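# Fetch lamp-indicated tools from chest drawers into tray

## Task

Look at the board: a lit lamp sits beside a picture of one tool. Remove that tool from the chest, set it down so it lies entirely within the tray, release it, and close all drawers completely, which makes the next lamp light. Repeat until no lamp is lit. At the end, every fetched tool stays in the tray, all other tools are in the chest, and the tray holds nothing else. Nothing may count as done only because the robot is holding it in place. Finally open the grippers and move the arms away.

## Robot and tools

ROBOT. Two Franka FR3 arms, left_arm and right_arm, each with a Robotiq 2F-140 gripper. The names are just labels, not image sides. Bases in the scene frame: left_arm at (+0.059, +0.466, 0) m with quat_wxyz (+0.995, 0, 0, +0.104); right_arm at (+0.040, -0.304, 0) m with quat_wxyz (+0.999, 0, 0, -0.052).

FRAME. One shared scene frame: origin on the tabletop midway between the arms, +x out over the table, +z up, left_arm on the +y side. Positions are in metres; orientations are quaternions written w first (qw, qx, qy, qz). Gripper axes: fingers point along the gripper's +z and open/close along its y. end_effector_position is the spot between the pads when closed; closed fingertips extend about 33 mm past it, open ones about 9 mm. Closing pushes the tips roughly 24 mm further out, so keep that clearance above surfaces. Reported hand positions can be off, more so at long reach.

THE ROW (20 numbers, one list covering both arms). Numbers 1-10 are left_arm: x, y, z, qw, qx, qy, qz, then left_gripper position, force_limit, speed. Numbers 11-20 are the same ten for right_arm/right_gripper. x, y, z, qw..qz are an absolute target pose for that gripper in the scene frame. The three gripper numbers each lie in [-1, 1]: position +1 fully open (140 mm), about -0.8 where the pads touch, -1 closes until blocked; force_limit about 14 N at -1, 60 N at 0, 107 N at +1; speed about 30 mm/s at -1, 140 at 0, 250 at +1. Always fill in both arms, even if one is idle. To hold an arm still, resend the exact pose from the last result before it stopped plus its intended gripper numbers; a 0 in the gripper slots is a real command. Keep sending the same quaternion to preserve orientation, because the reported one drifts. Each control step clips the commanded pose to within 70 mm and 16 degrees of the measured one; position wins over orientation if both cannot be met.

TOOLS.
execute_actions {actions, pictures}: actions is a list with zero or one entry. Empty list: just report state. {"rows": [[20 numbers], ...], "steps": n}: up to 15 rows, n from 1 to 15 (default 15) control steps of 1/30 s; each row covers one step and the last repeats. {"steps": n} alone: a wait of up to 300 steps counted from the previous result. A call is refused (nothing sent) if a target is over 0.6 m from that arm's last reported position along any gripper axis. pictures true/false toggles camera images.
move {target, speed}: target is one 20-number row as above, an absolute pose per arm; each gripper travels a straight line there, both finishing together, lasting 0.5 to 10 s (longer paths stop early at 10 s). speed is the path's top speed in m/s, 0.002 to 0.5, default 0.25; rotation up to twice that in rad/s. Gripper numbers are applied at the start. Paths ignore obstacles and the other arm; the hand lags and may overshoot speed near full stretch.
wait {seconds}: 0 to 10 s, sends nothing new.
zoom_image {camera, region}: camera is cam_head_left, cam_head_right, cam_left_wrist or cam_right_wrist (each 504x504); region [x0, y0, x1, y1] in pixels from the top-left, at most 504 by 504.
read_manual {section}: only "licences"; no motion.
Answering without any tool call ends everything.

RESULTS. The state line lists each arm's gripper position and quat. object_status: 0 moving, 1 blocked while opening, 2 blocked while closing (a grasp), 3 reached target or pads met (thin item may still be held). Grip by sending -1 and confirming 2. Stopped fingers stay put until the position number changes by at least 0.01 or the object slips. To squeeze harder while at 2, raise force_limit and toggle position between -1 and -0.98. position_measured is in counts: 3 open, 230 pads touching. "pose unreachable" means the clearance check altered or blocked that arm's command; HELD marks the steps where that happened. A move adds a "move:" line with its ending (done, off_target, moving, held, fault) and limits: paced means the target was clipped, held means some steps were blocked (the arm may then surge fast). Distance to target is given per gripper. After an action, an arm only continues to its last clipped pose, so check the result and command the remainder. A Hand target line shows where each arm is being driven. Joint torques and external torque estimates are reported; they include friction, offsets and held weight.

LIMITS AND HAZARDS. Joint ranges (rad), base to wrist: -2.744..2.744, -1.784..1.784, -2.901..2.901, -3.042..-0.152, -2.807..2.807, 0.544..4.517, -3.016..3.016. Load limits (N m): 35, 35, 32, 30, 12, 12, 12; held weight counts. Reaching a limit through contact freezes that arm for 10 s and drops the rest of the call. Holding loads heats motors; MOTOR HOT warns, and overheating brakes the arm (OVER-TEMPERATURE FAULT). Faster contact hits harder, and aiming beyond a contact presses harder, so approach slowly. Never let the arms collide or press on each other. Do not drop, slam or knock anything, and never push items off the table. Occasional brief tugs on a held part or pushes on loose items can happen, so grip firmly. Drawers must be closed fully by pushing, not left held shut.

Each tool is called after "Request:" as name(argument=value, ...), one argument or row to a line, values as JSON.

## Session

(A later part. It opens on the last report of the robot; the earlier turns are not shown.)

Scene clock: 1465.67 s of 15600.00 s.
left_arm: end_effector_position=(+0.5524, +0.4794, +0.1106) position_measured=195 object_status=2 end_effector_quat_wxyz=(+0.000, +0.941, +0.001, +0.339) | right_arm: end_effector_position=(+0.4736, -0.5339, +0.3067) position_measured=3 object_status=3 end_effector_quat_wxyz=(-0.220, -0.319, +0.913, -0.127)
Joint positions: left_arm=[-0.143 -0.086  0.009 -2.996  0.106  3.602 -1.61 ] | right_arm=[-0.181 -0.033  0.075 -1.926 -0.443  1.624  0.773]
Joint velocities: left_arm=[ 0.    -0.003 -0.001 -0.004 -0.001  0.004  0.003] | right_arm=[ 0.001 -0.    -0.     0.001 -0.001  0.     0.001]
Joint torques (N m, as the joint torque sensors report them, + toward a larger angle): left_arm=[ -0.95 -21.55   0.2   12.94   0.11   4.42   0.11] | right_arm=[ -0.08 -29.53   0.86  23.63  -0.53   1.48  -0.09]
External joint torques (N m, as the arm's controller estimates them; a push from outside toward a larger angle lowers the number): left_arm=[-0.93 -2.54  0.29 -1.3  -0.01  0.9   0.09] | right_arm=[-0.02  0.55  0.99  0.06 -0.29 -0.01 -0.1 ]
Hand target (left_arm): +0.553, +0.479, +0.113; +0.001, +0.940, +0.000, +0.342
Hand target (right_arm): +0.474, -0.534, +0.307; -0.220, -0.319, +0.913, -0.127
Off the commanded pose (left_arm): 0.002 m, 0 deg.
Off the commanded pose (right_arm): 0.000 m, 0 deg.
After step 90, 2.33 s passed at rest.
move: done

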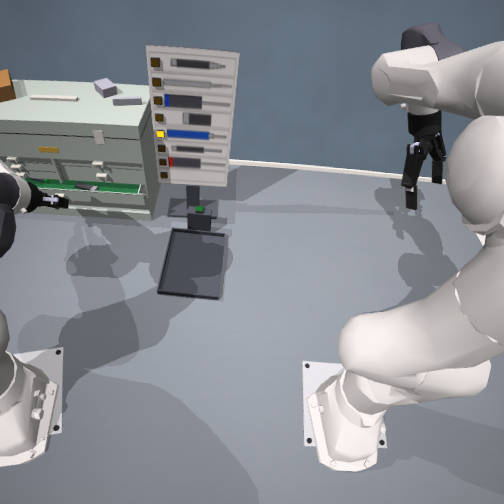

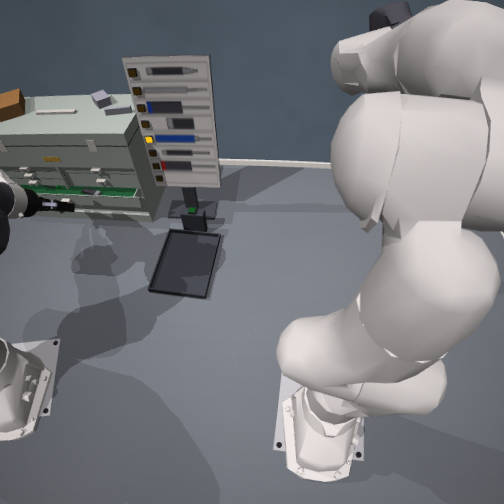

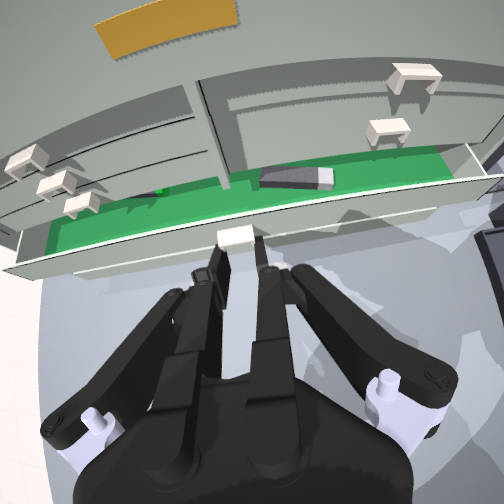

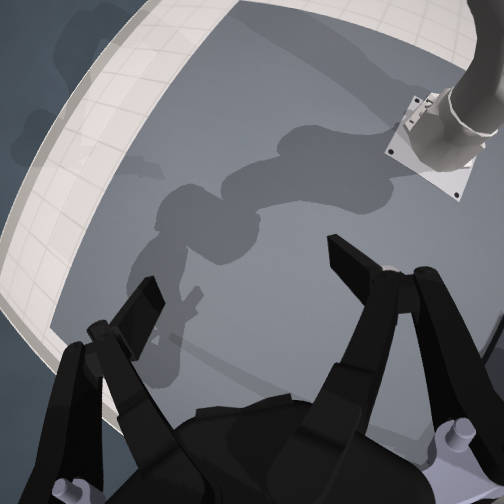

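Request:
execute_actions(
  actions=[
    {"rows":[[0.553,0.479,0.113,0,0.94,0,0.342,-0.15,0,0,0.4736,-0.5339,0.3067,-0.220,-0.319,0.913,-0.127,1,0,0]],"steps":12},
  ],
  pictures=false,
)

Request:
move(
  target=[0.562,0.479,0.13,0,0.994,0,0.105,-0.15,0,0,0.4736,-0.5339,0.3067,-0.220,-0.319,0.913,-0.127,1,0,0],
  speed=0.15,
)

Request:
move(
  target=[0.570,0.479,0.13,0,0.994,0,0.105,-0.15,0,0,0.4736,-0.5339,0.3067,-0.220,-0.319,0.913,-0.127,1,0,0],
  speed=0.03,
)

Request:
execute_actions(
  actions=[
    {"rows":[[0.570,0.479,0.13,0,0.994,0,0.105,-1,0,-0.5,0.4736,-0.5339,0.3067,-0.220,-0.319,0.913,-0.127,1,0,0]],"steps":15},
  ],
)

Scene clock: 1479.90 s of 15600.00 s.
left_arm: end_effector_position=(+0.5527, +0.4796, +0.1120) position_measured=148 object_status=0 end_effector_quat_wxyz=(+0.000, +0.940, +0.001, +0.340) | right_arm: end_effector_position=(+0.4736, -0.5339, +0.3067) position_measured=3 object_status=3 end_effector_quat_wxyz=(-0.220, -0.319, +0.913, -0.127)
Joint positions: left_arm=[-0.143 -0.088  0.009 -2.997  0.105  3.604 -1.609] | right_arm=[-0.181 -0.033  0.075 -1.926 -0.443  1.624  0.773]
Joint velocities: left_arm=[ 0.     0.001 -0.    -0.001 -0.     0.003  0.001] | right_arm=[ 0.002 -0.001  0.    -0.001 -0.    -0.     0.   ]
Joint torques (N m, as the joint torque sensors report them, + toward a larger angle): left_arm=[ -0.5  -20.56  -0.13  14.    -0.39   3.92   0.12] | right_arm=[ -0.3  -29.55   1.    23.61  -0.5    1.49  -0.1 ]
External joint torques (N m, as the arm's controller estimates them; a push from outside toward a larger angle lowers the number): left_arm=[-0.49 -1.75 -0.05 -0.12 -0.51  0.43  0.1 ] | right_arm=[-0.33  0.59  1.04  0.06 -0.28  0.01 -0.11]
Hand target (left_arm): +0.553, +0.479, +0.113; +0.000, +0.940, -0.000, +0.342
Hand target (right_arm): +0.474, -0.534, +0.307; -0.220, -0.319, +0.913, -0.127
Off the commanded pose (left_arm): 0.001 m, 0 deg.
Off the commanded pose (right_arm): 0.000 m, 0 deg.
Steps of this call (steps 1 to 90: nothing new was sent; then 10.83 s passed at rest; steps 91 to 102: all 12 steps of this action). Readings (end_effector_position | what the end effector reports):
91: left_arm (+0.5522, +0.4795, +0.1106) | right_arm (+0.4736, -0.5339, +0.3067) | left_arm position_measured=195 object_status=0 | right_arm position_measured=3 object_status=3
92: left_arm (+0.5520, +0.4796, +0.1104) | right_arm (+0.4736, -0.5339, +0.3067) | left_arm position_measured=193 object_status=0 | right_arm position_measured=3 object_status=3
94: left_arm (+0.5522, +0.4796, +0.1110) | right_arm (+0.4736, -0.5339, +0.3067) | left_arm position_measured=173 object_status=0 | right_arm position_measured=3 object_status=3
98: left_arm (+0.5526, +0.4796, +0.1118) | right_arm (+0.4736, -0.5339, +0.3067) | left_arm position_measured=148 object_status=0 | right_arm position_measured=3 object_status=3
102: the state above

Scene clock: 1482.43 s of 15600.00 s.
left_arm: end_effector_position=(+0.5606, +0.4758, +0.1319) position_measured=148 object_status=3 end_effector_quat_wxyz=(+0.001, +0.994, +0.002, +0.107) | right_arm: end_effector_position=(+0.4736, -0.5339, +0.3067) position_measured=3 object_status=3 end_effector_quat_wxyz=(-0.220, -0.319, +0.913, -0.127)
Joint positions: left_arm=[-0.354 -0.157  0.172 -2.574  0.04   2.632 -1.581] | right_arm=[-0.181 -0.033  0.075 -1.926 -0.443  1.624  0.773]
Joint velocities: left_arm=[ 0.     0.001  0.001  0.001 -0.001 -0.012  0.007] | right_arm=[-0.     0.002  0.001 -0.001 -0.001  0.     0.002]
Joint torques (N m, as the joint torque sensors report them, + toward a larger angle): left_arm=[ -1.29 -23.04   0.82  23.21   0.02   2.7    0.36] | right_arm=[ -0.39 -29.39   0.79  23.73  -0.5    1.46  -0.12]
External joint torques (N m, as the arm's controller estimates them; a push from outside toward a larger angle lowers the number): left_arm=[-1.37  0.1   1.61  1.8  -0.56 -0.29  0.35] | right_arm=[-0.48  0.56  0.78  0.28 -0.28 -0.02 -0.13]
Hand target (left_arm): +0.560, +0.475, +0.131; +0.001, +0.994, -0.000, +0.105
Hand target (right_arm): +0.474, -0.534, +0.307; -0.220, -0.319, +0.913, -0.127
Off the commanded pose (left_arm): 0.004 m, 0 deg.
Off the commanded pose (right_arm): 0.000 m, 0 deg.
move: off_target (left_arm)

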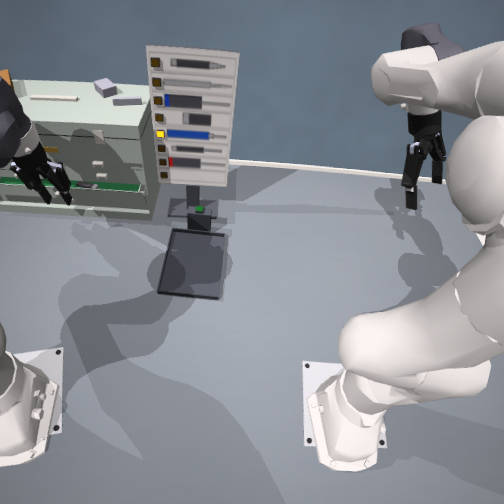

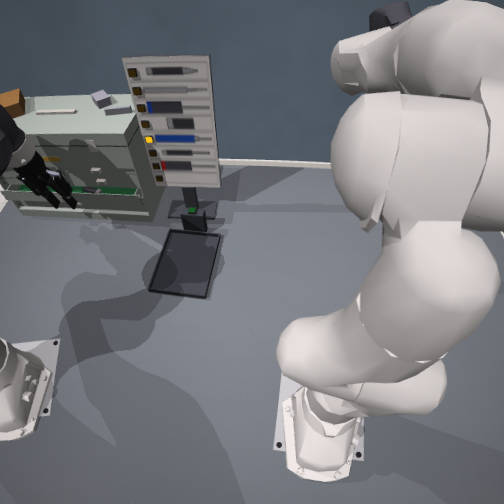

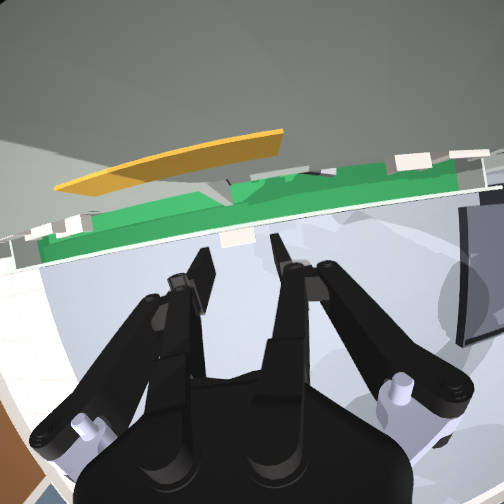

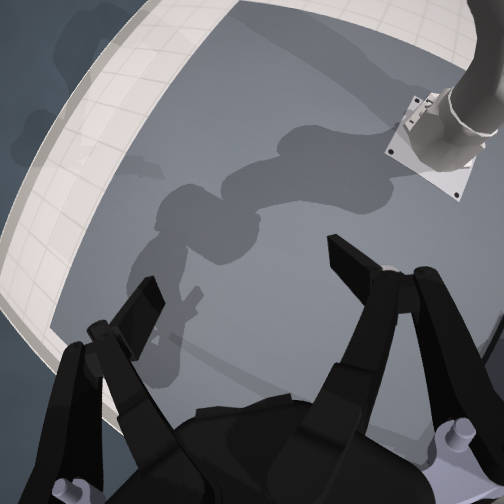

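Scene clock: 1483.13 s of 15600.00 s.
left_arm: end_effector_position=(+0.5699, +0.4786, +0.1302) position_measured=148 object_status=3 end_effector_quat_wxyz=(-0.000, +0.994, +0.002, +0.106) | right_arm: end_effector_position=(+0.4736, -0.5339, +0.3067) position_measured=3 object_status=3 end_effector_quat_wxyz=(-0.220, -0.319, +0.913, -0.127)
Joint positions: left_arm=[-0.354 -0.126  0.175 -2.544  0.035  2.632 -1.573] | right_arm=[-0.181 -0.033  0.075 -1.926 -0.443  1.624  0.773]
Joint velocities: left_arm=[ 0.001  0.003 -0.     0.003 -0.003 -0.002  0.014] | right_arm=[ 0.     0.     0.001  0.     0.001 -0.001  0.002]
Joint torques (N m, as the joint torque sensors report them, + toward a larger angle): left_arm=[ -0.42 -23.94   1.47  22.83   0.04   2.75   0.27] | right_arm=[ -0.48 -29.4    0.95  23.97  -0.52   1.47  -0.12]
External joint torques (N m, as the arm's controller estimates them; a push from outside toward a larger angle lowers the number): left_arm=[-0.38  0.28  2.23  1.5  -0.54 -0.22  0.26] | right_arm=[-0.51  0.76  0.99  0.37 -0.29 -0.02 -0.13]
Hand target (left_arm): +0.570, +0.479, +0.130; -0.000, +0.994, +0.000, +0.105
Hand target (right_arm): +0.474, -0.534, +0.307; -0.220, -0.319, +0.913, -0.127
Off the commanded pose (left_arm): 0.000 m, 0 deg.
Off the commanded pose (right_arm): 0.000 m, 0 deg.
move: done

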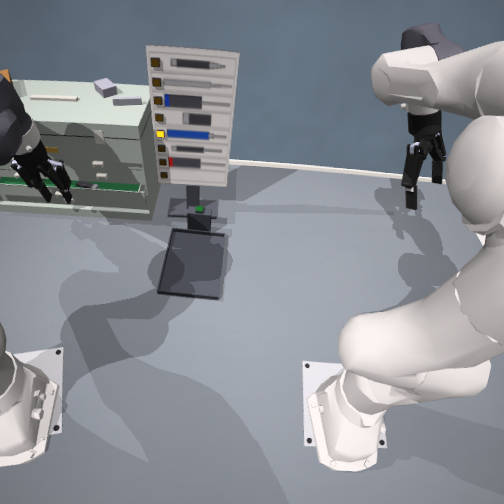

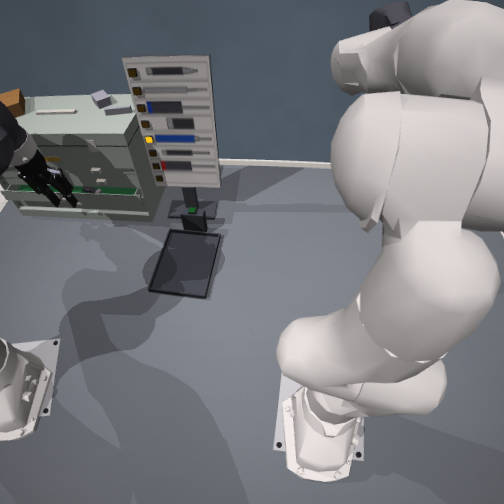

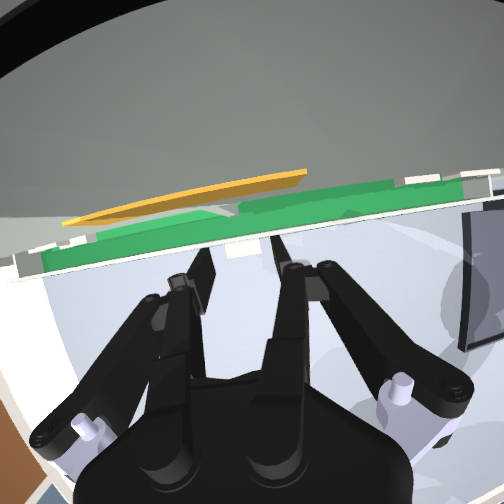

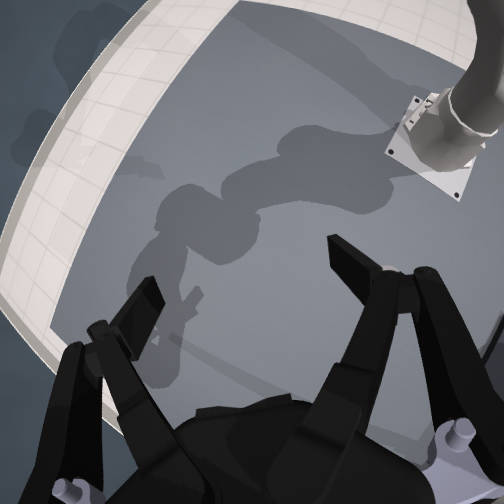

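Scene clock: 1483.63 s of 15600.00 s.
left_arm: end_effector_position=(+0.5702, +0.4754, +0.1304) position_measured=192 object_status=0 end_effector_quat_wxyz=(+0.000, +0.994, -0.002, +0.106) | right_arm: end_effector_position=(+0.4736, -0.5339, +0.3067) position_measured=3 object_status=3 end_effector_quat_wxyz=(-0.220, -0.319, +0.913, -0.127)
Joint positions: left_arm=[-0.358 -0.126  0.173 -2.543  0.032  2.631 -1.569] | right_arm=[-0.181 -0.033  0.075 -1.926 -0.443  1.624  0.773]
Joint velocities: left_arm=[ 0.001 -0.     0.001  0.001 -0.001  0.     0.002] | right_arm=[-0.     0.001  0.    -0.001  0.    -0.     0.003]
Joint torques (N m, as the joint torque sensors report them, + toward a larger angle): left_arm=[  1.65 -24.14   3.08  22.72   0.38   2.82   0.09] | right_arm=[ -0.58 -29.86   0.88  23.71  -0.51   1.46  -0.09]
External joint torques (N m, as the arm's controller estimates them; a push from outside toward a larger angle lowers the number): left_arm=[ 1.59  0.11  3.72  1.34 -0.2  -0.16  0.08] | right_arm=[-0.64  0.18  0.89  0.22 -0.29 -0.01 -0.1 ]
Hand target (left_arm): +0.570, +0.479, +0.130; +0.000, +0.994, -0.000, +0.105
Hand target (right_arm): +0.474, -0.534, +0.307; -0.220, -0.319, +0.913, -0.127
Off the commanded pose (left_arm): 0.004 m, 0 deg.
Off the commanded pose (right_arm): 0.000 m, 0 deg.
Steps of this call (steps 1 to 15: all 15 steps of this action). Readings (end_effector_position | what the end effector reports):
1: left_arm (+0.5699, +0.4786, +0.1302) | right_arm (+0.4736, -0.5339, +0.3067) | left_arm position_measured=148 object_status=0 | right_arm position_measured=3 object_status=3
2: left_arm (+0.5698, +0.4786, +0.1301) | right_arm (+0.4736, -0.5339, +0.3067) | left_arm position_measured=152 object_status=0 | right_arm position_measured=3 object_status=3
4: left_arm (+0.5698, +0.4785, +0.1300) | right_arm (+0.4736, -0.5339, +0.3067) | left_arm position_measured=161 object_status=0 | right_arm position_measured=3 object_status=3
8: left_arm (+0.5699, +0.4764, +0.1302) | right_arm (+0.4736, -0.5339, +0.3067) | left_arm position_measured=180 object_status=0 | right_arm position_measured=3 object_status=3
15: the state above

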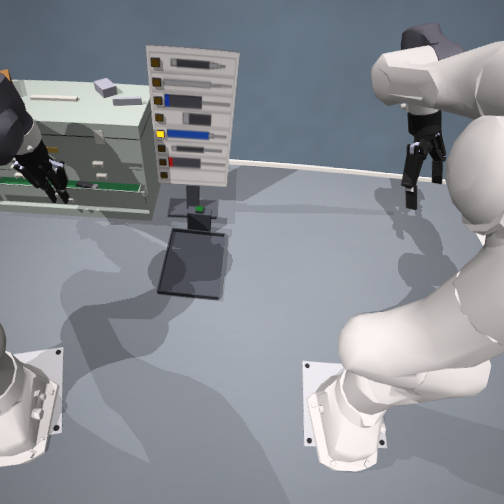

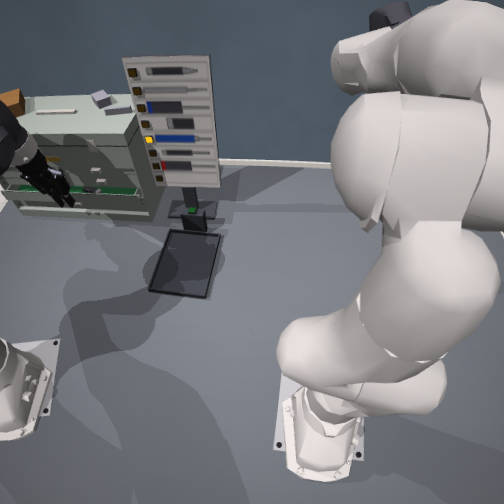

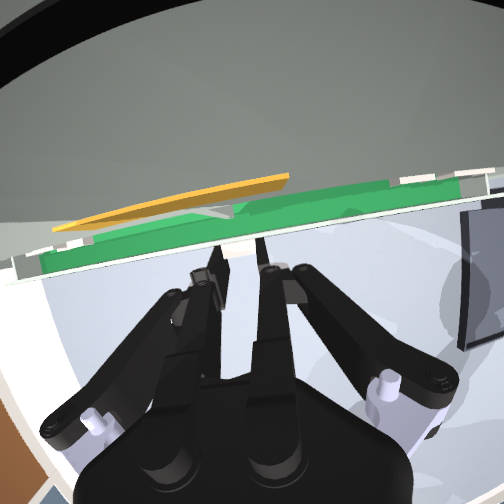

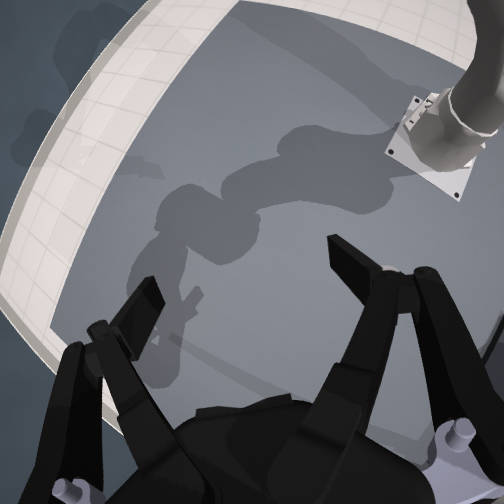

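Request:
move(
  target=[0.445,0.478,0.13,0,0.994,0,0.105,-1,0,-0.5,0.4736,-0.5339,0.3067,-0.220,-0.319,0.913,-0.127,1,0,0],
  speed=0.07,
)

Scene clock: 1490.40 s of 15600.00 s.
left_arm: end_effector_position=(+0.4468, +0.4775, +0.1293) position_measured=192 object_status=2 end_effector_quat_wxyz=(+0.003, +0.994, -0.001, +0.107) | right_arm: end_effector_position=(+0.4736, -0.5339, +0.3067) position_measured=3 object_status=3 end_effector_quat_wxyz=(-0.220, -0.319, +0.913, -0.127)
Joint positions: left_arm=[-0.29  -0.527  0.145 -2.917  0.109  2.606 -1.605] | right_arm=[-0.181 -0.033  0.075 -1.926 -0.443  1.624  0.773]
Joint velocities: left_arm=[ 0.002 -0.003 -0.005 -0.002 -0.001 -0.006 -0.001] | right_arm=[-0.001 -0.     0.001 -0.001 -0.    -0.    -0.   ]
Joint torques (N m, as the joint torque sensors report them, + toward a larger angle): left_arm=[ -1.09 -13.35  -3.52  21.14   0.39   2.53  -0.26] | right_arm=[ -0.06 -29.85   1.    23.65  -0.51   1.5   -0.13]
External joint torques (N m, as the arm's controller estimates them; a push from outside toward a larger angle lowers the number): left_arm=[-1.09 -2.6  -1.65 -0.44 -0.21 -0.43 -0.27] | right_arm=[ 0.03  0.33  1.16  0.04 -0.28  0.02 -0.14]
Hand target (left_arm): +0.445, +0.475, +0.129; +0.003, +0.994, -0.001, +0.105
Hand target (right_arm): +0.474, -0.534, +0.307; -0.220, -0.319, +0.913, -0.127
Off the commanded pose (left_arm): 0.002 m, 0 deg.
Off the commanded pose (right_arm): 0.000 m, 0 deg.
After step 90, 1.60 s passed at rest.
move: done

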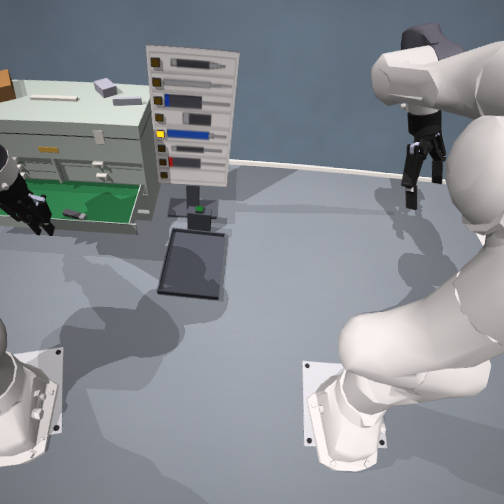

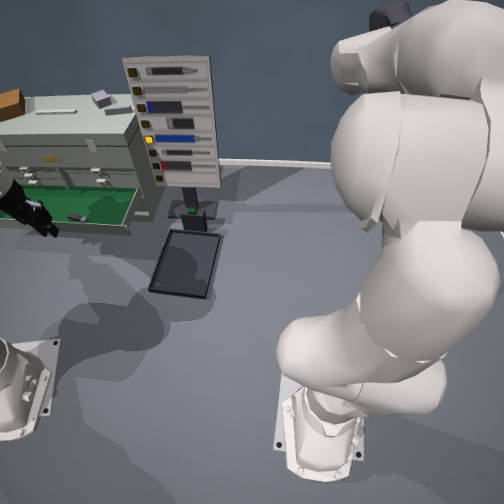

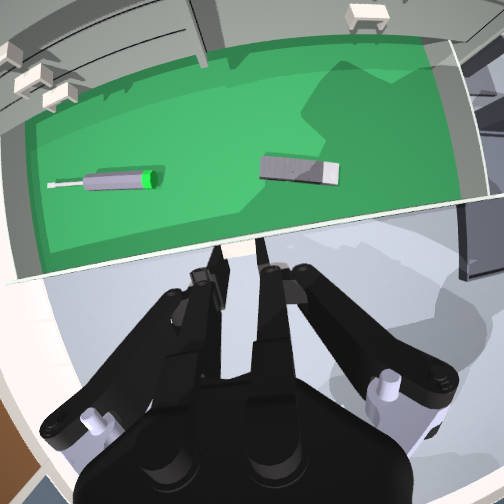

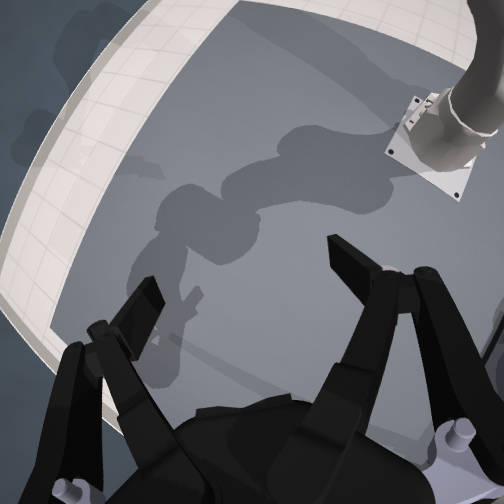

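W1: block (tool 4) and green screwdriver. Close it.

Request:
move(
  target=[0.566,0.476,0.13,0,0.994,0,0.105,-1,0,-0.5,0.4736,-0.5339,0.3067,-0.220,-0.319,0.913,-0.127,1,0,0],
  speed=0.08,
)

Request:
execute_actions(
  actions=[
    {"rows":[[0.566,0.476,0.13,0,0.994,0,0.105,-0.15,0,0,0.4736,-0.5339,0.3067,-0.220,-0.319,0.913,-0.127,1,0,0]],"steps":12},
  ],
  pictures=false,
)

Request:
move(
  target=[0.552,0.479,0.116,0,0.94,0,0.342,-0.15,0,0,0.4736,-0.5339,0.3067,-0.220,-0.319,0.913,-0.127,1,0,0],
  speed=0.12,
)

Request:
move(
  target=[0.602,0.479,0.114,0,0.94,0,0.342,-0.15,0,0,0.4736,-0.5339,0.3067,-0.220,-0.319,0.913,-0.127,1,0,0],
  speed=0.035,
)

Scene clock: 1508.03 s of 15600.00 s.
left_arm: end_effector_position=(+0.5645, +0.4755, +0.1305) position_measured=192 object_status=2 end_effector_quat_wxyz=(-0.003, +0.995, -0.001, +0.105) | right_arm: end_effector_position=(+0.4736, -0.5339, +0.3067) position_measured=3 object_status=3 end_effector_quat_wxyz=(-0.220, -0.319, +0.913, -0.127)
Joint positions: left_arm=[-0.333 -0.14   0.146 -2.558  0.043  2.629 -1.582] | right_arm=[-0.181 -0.033  0.075 -1.926 -0.443  1.624  0.773]
Joint velocities: left_arm=[ 0.     0.001 -0.     0.005 -0.003 -0.004  0.007] | right_arm=[ 0.     0.001 -0.     0.     0.    -0.    -0.   ]
Joint torques (N m, as the joint torque sensors report them, + toward a larger angle): left_arm=[  1.71 -24.51   2.42  24.92   0.63   3.17   0.17] | right_arm=[ -0.08 -29.45   0.87  23.49  -0.49   1.49  -0.1 ]
External joint torques (N m, as the arm's controller estimates them; a push from outside toward a larger angle lowers the number): left_arm=[ 1.74 -0.52  3.14  3.49  0.06  0.18  0.16] | right_arm=[-0.15  0.63  0.87 -0.05 -0.27  0.   -0.11]
Hand target (left_arm): +0.566, +0.479, +0.131; -0.003, +0.994, +0.001, +0.105
Hand target (right_arm): +0.474, -0.534, +0.307; -0.220, -0.319, +0.913, -0.127
Off the commanded pose (left_arm): 0.002 m, 0 deg.
Off the commanded pose (right_arm): 0.000 m, 0 deg.
After step 90, 12.80 s passed at rest.
move: done

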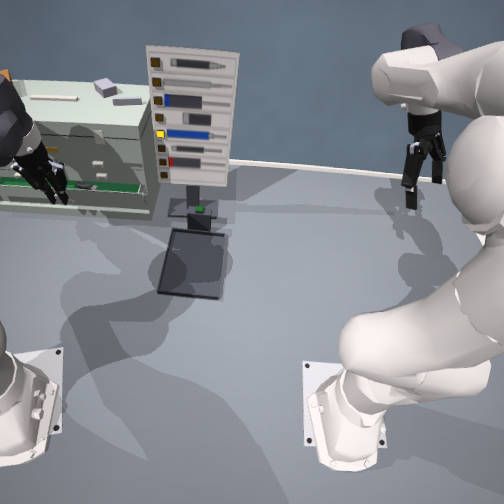

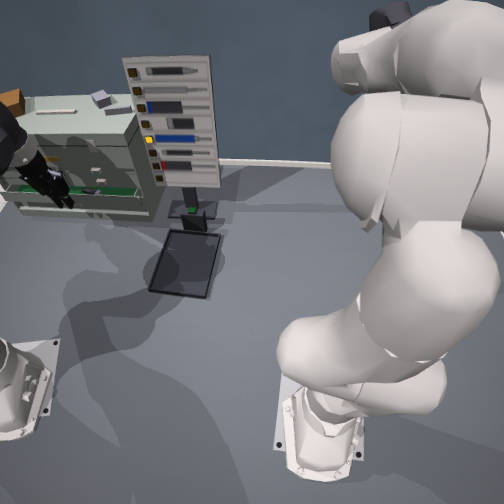

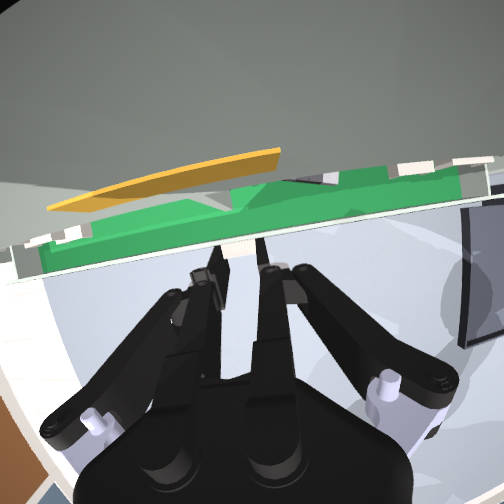

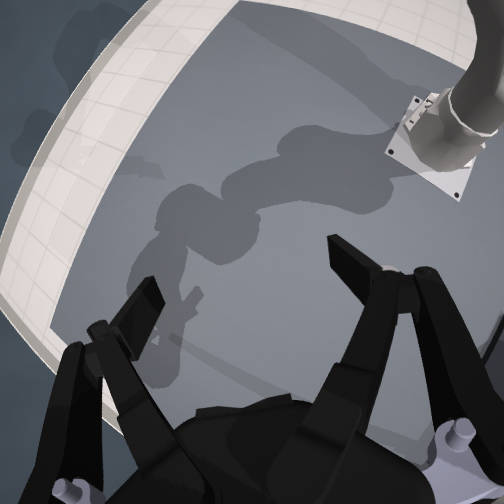

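Scene clock: 1508.43 s of 15600.00 s.
left_arm: end_effector_position=(+0.5646, +0.4757, +0.1294) position_measured=148 object_status=0 end_effector_quat_wxyz=(-0.000, +0.995, +0.001, +0.104) | right_arm: end_effector_position=(+0.4736, -0.5339, +0.3067) position_measured=3 object_status=3 end_effector_quat_wxyz=(-0.220, -0.319, +0.913, -0.127)
Joint positions: left_arm=[-0.333 -0.137  0.148 -2.557  0.033  2.629 -1.577] | right_arm=[-0.181 -0.033  0.075 -1.926 -0.443  1.624  0.773]
Joint velocities: left_arm=[-0.001 -0.    -0.001  0.001 -0.005  0.     0.007] | right_arm=[ 0.001  0.001  0.001 -0.    -0.002  0.     0.001]
Joint torques (N m, as the joint torque sensors report them, + toward a larger angle): left_arm=[ -0.36 -24.41   0.89  23.29   0.08   3.4    0.16] | right_arm=[ -0.45 -29.54   1.23  23.69  -0.54   1.46  -0.09]
External joint torques (N m, as the arm's controller estimates them; a push from outside toward a larger angle lowers the number): left_arm=[-0.38 -0.48  1.54  1.98 -0.49  0.44  0.16] | right_arm=[-0.38  0.54  1.37  0.13 -0.3  -0.03 -0.1 ]
Hand target (left_arm): +0.566, +0.476, +0.130; +0.000, +0.994, -0.000, +0.105
Hand target (right_arm): +0.474, -0.534, +0.307; -0.220, -0.319, +0.913, -0.127
Off the commanded pose (left_arm): 0.002 m, 0 deg.
Off the commanded pose (right_arm): 0.000 m, 0 deg.
Steps of this call (steps 1 to 12: all 12 steps of this action). Readings (end_effector_position | what the end effector reports):
1: left_arm (+0.5646, +0.4754, +0.1305) | right_arm (+0.4736, -0.5339, +0.3067) | left_arm position_measured=192 object_status=0 | right_arm position_measured=3 object_status=3
2: left_arm (+0.5646, +0.4755, +0.1301) | right_arm (+0.4736, -0.5339, +0.3067) | left_arm position_measured=191 object_status=0 | right_arm position_measured=3 object_status=3
4: left_arm (+0.5645, +0.4758, +0.1296) | right_arm (+0.4736, -0.5339, +0.3067) | left_arm position_measured=171 object_status=0 | right_arm position_measured=3 object_status=3
8: left_arm (+0.5645, +0.4758, +0.1294) | right_arm (+0.4736, -0.5339, +0.3067) | left_arm position_measured=148 object_status=0 | right_arm position_measured=3 object_status=3
12: the state above

Scene clock: 1511.43 s of 15600.00 s.
left_arm: end_effector_position=(+0.5543, +0.4813, +0.1144) position_measured=148 object_status=3 end_effector_quat_wxyz=(+0.000, +0.940, +0.000, +0.341) | right_arm: end_effector_position=(+0.4736, -0.5339, +0.3067) position_measured=3 object_status=3 end_effector_quat_wxyz=(-0.220, -0.319, +0.913, -0.127)
Joint positions: left_arm=[-0.294 -0.096  0.159 -2.994  0.078  3.596 -1.577] | right_arm=[-0.181 -0.033  0.075 -1.926 -0.443  1.624  0.773]
Joint velocities: left_arm=[-0.     0.001  0.     0.002  0.002  0.013 -0.001] | right_arm=[ 0.001 -0.     0.001  0.    -0.001  0.001 -0.001]
Joint torques (N m, as the joint torque sensors report them, + toward a larger angle): left_arm=[  0.45 -17.99   1.48  13.7    0.8    3.95   0.1 ] | right_arm=[ -0.18 -29.41   0.84  23.71  -0.51   1.46  -0.16]
External joint torques (N m, as the arm's controller estimates them; a push from outside toward a larger angle lowers the number): left_arm=[ 0.46  0.43  1.86 -0.68  0.6   0.45  0.08] | right_arm=[-0.28  0.84  0.82  0.05 -0.29 -0.04 -0.17]
Hand target (left_arm): +0.554, +0.482, +0.114; -0.000, +0.940, +0.000, +0.342
Hand target (right_arm): +0.474, -0.534, +0.307; -0.220, -0.319, +0.913, -0.127
Off the commanded pose (left_arm): 0.004 m, 0 deg.
Off the commanded pose (right_arm): 0.000 m, 0 deg.
move: off_target (left_arm)

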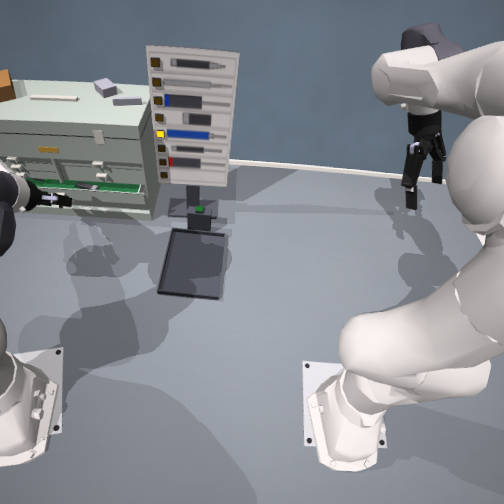

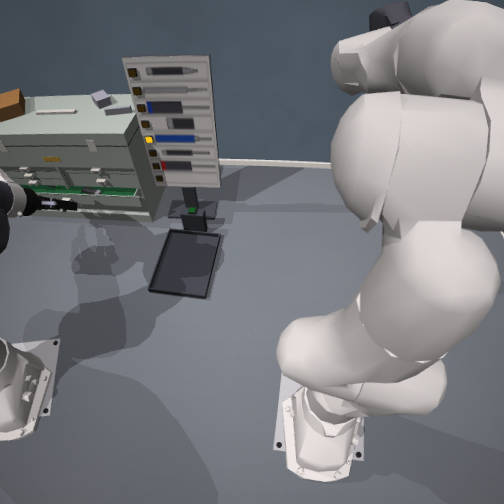

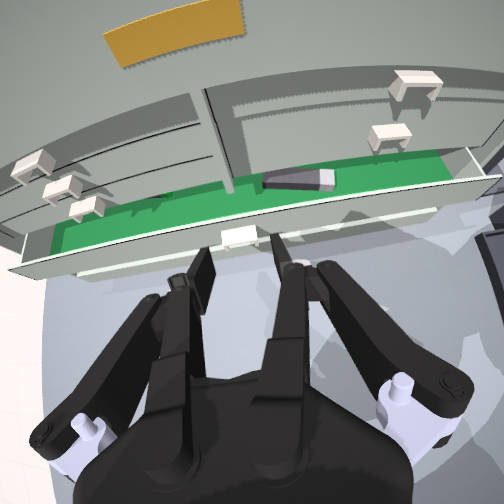

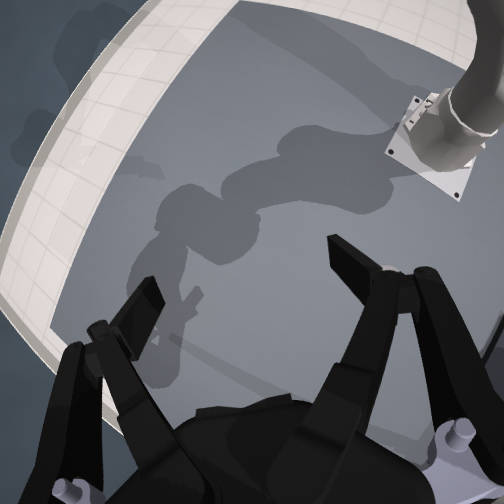

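Scene clock: 1513.03 s of 15600.00 s.
left_arm: end_effector_position=(+0.5983, +0.4807, +0.1145) position_measured=148 object_status=3 end_effector_quat_wxyz=(-0.003, +0.940, -0.003, +0.342) | right_arm: end_effector_position=(+0.4736, -0.5339, +0.3067) position_measured=3 object_status=3 end_effector_quat_wxyz=(-0.220, -0.319, +0.913, -0.127)
Joint positions: left_arm=[-0.3    0.004  0.155 -2.861  0.092  3.565 -1.599] | right_arm=[-0.181 -0.033  0.075 -1.926 -0.443  1.624  0.773]
Joint velocities: left_arm=[ 0.     0.    -0.001  0.001  0.001 -0.004 -0.005] | right_arm=[ 0.001  0.001 -0.    -0.001  0.001 -0.001  0.003]
Joint torques (N m, as the joint torque sensors report them, + toward a larger angle): left_arm=[ -0.46 -18.2    0.11  23.82   0.56   2.97  -0.43] | right_arm=[ -0.46 -29.52   1.03  23.85  -0.51   1.45  -0.14]
External joint torques (N m, as the arm's controller estimates them; a push from outside toward a larger angle lowers the number): left_arm=[-0.43  4.33  0.13  8.89  0.4  -0.52 -0.45] | right_arm=[-0.47  0.63  1.1   0.29 -0.29 -0.04 -0.15]
Hand target (left_arm): +0.602, +0.480, +0.114; -0.001, +0.940, -0.000, +0.342
Hand target (right_arm): +0.474, -0.534, +0.307; -0.220, -0.319, +0.913, -0.127
Off the commanded pose (left_arm): 0.004 m, 0 deg.
Off the commanded pose (right_arm): 0.000 m, 0 deg.
move: off_target (left_arm)

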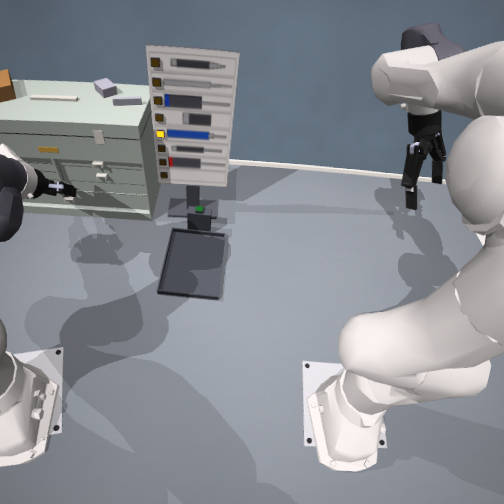

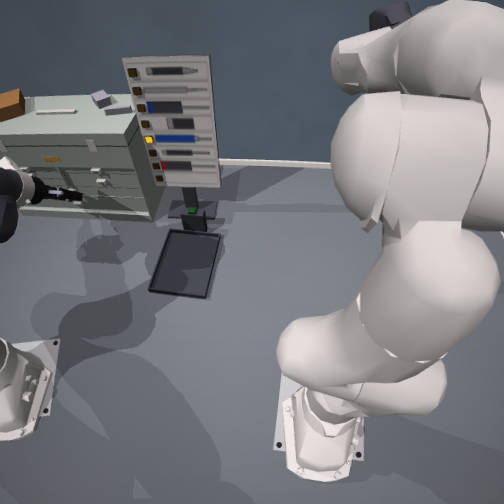

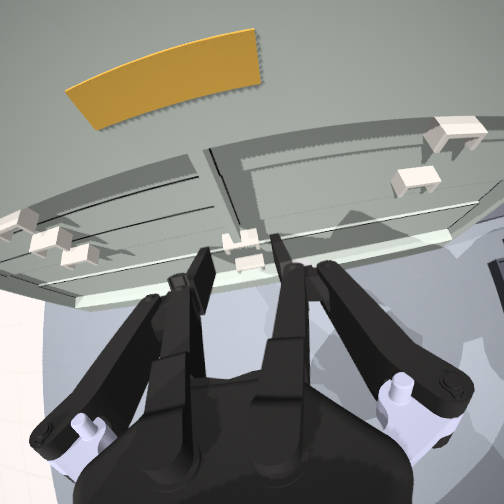

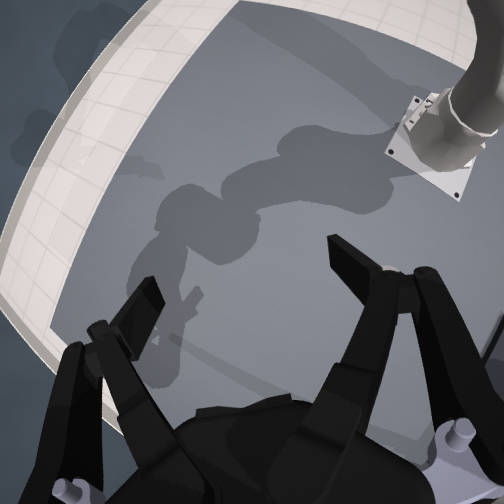

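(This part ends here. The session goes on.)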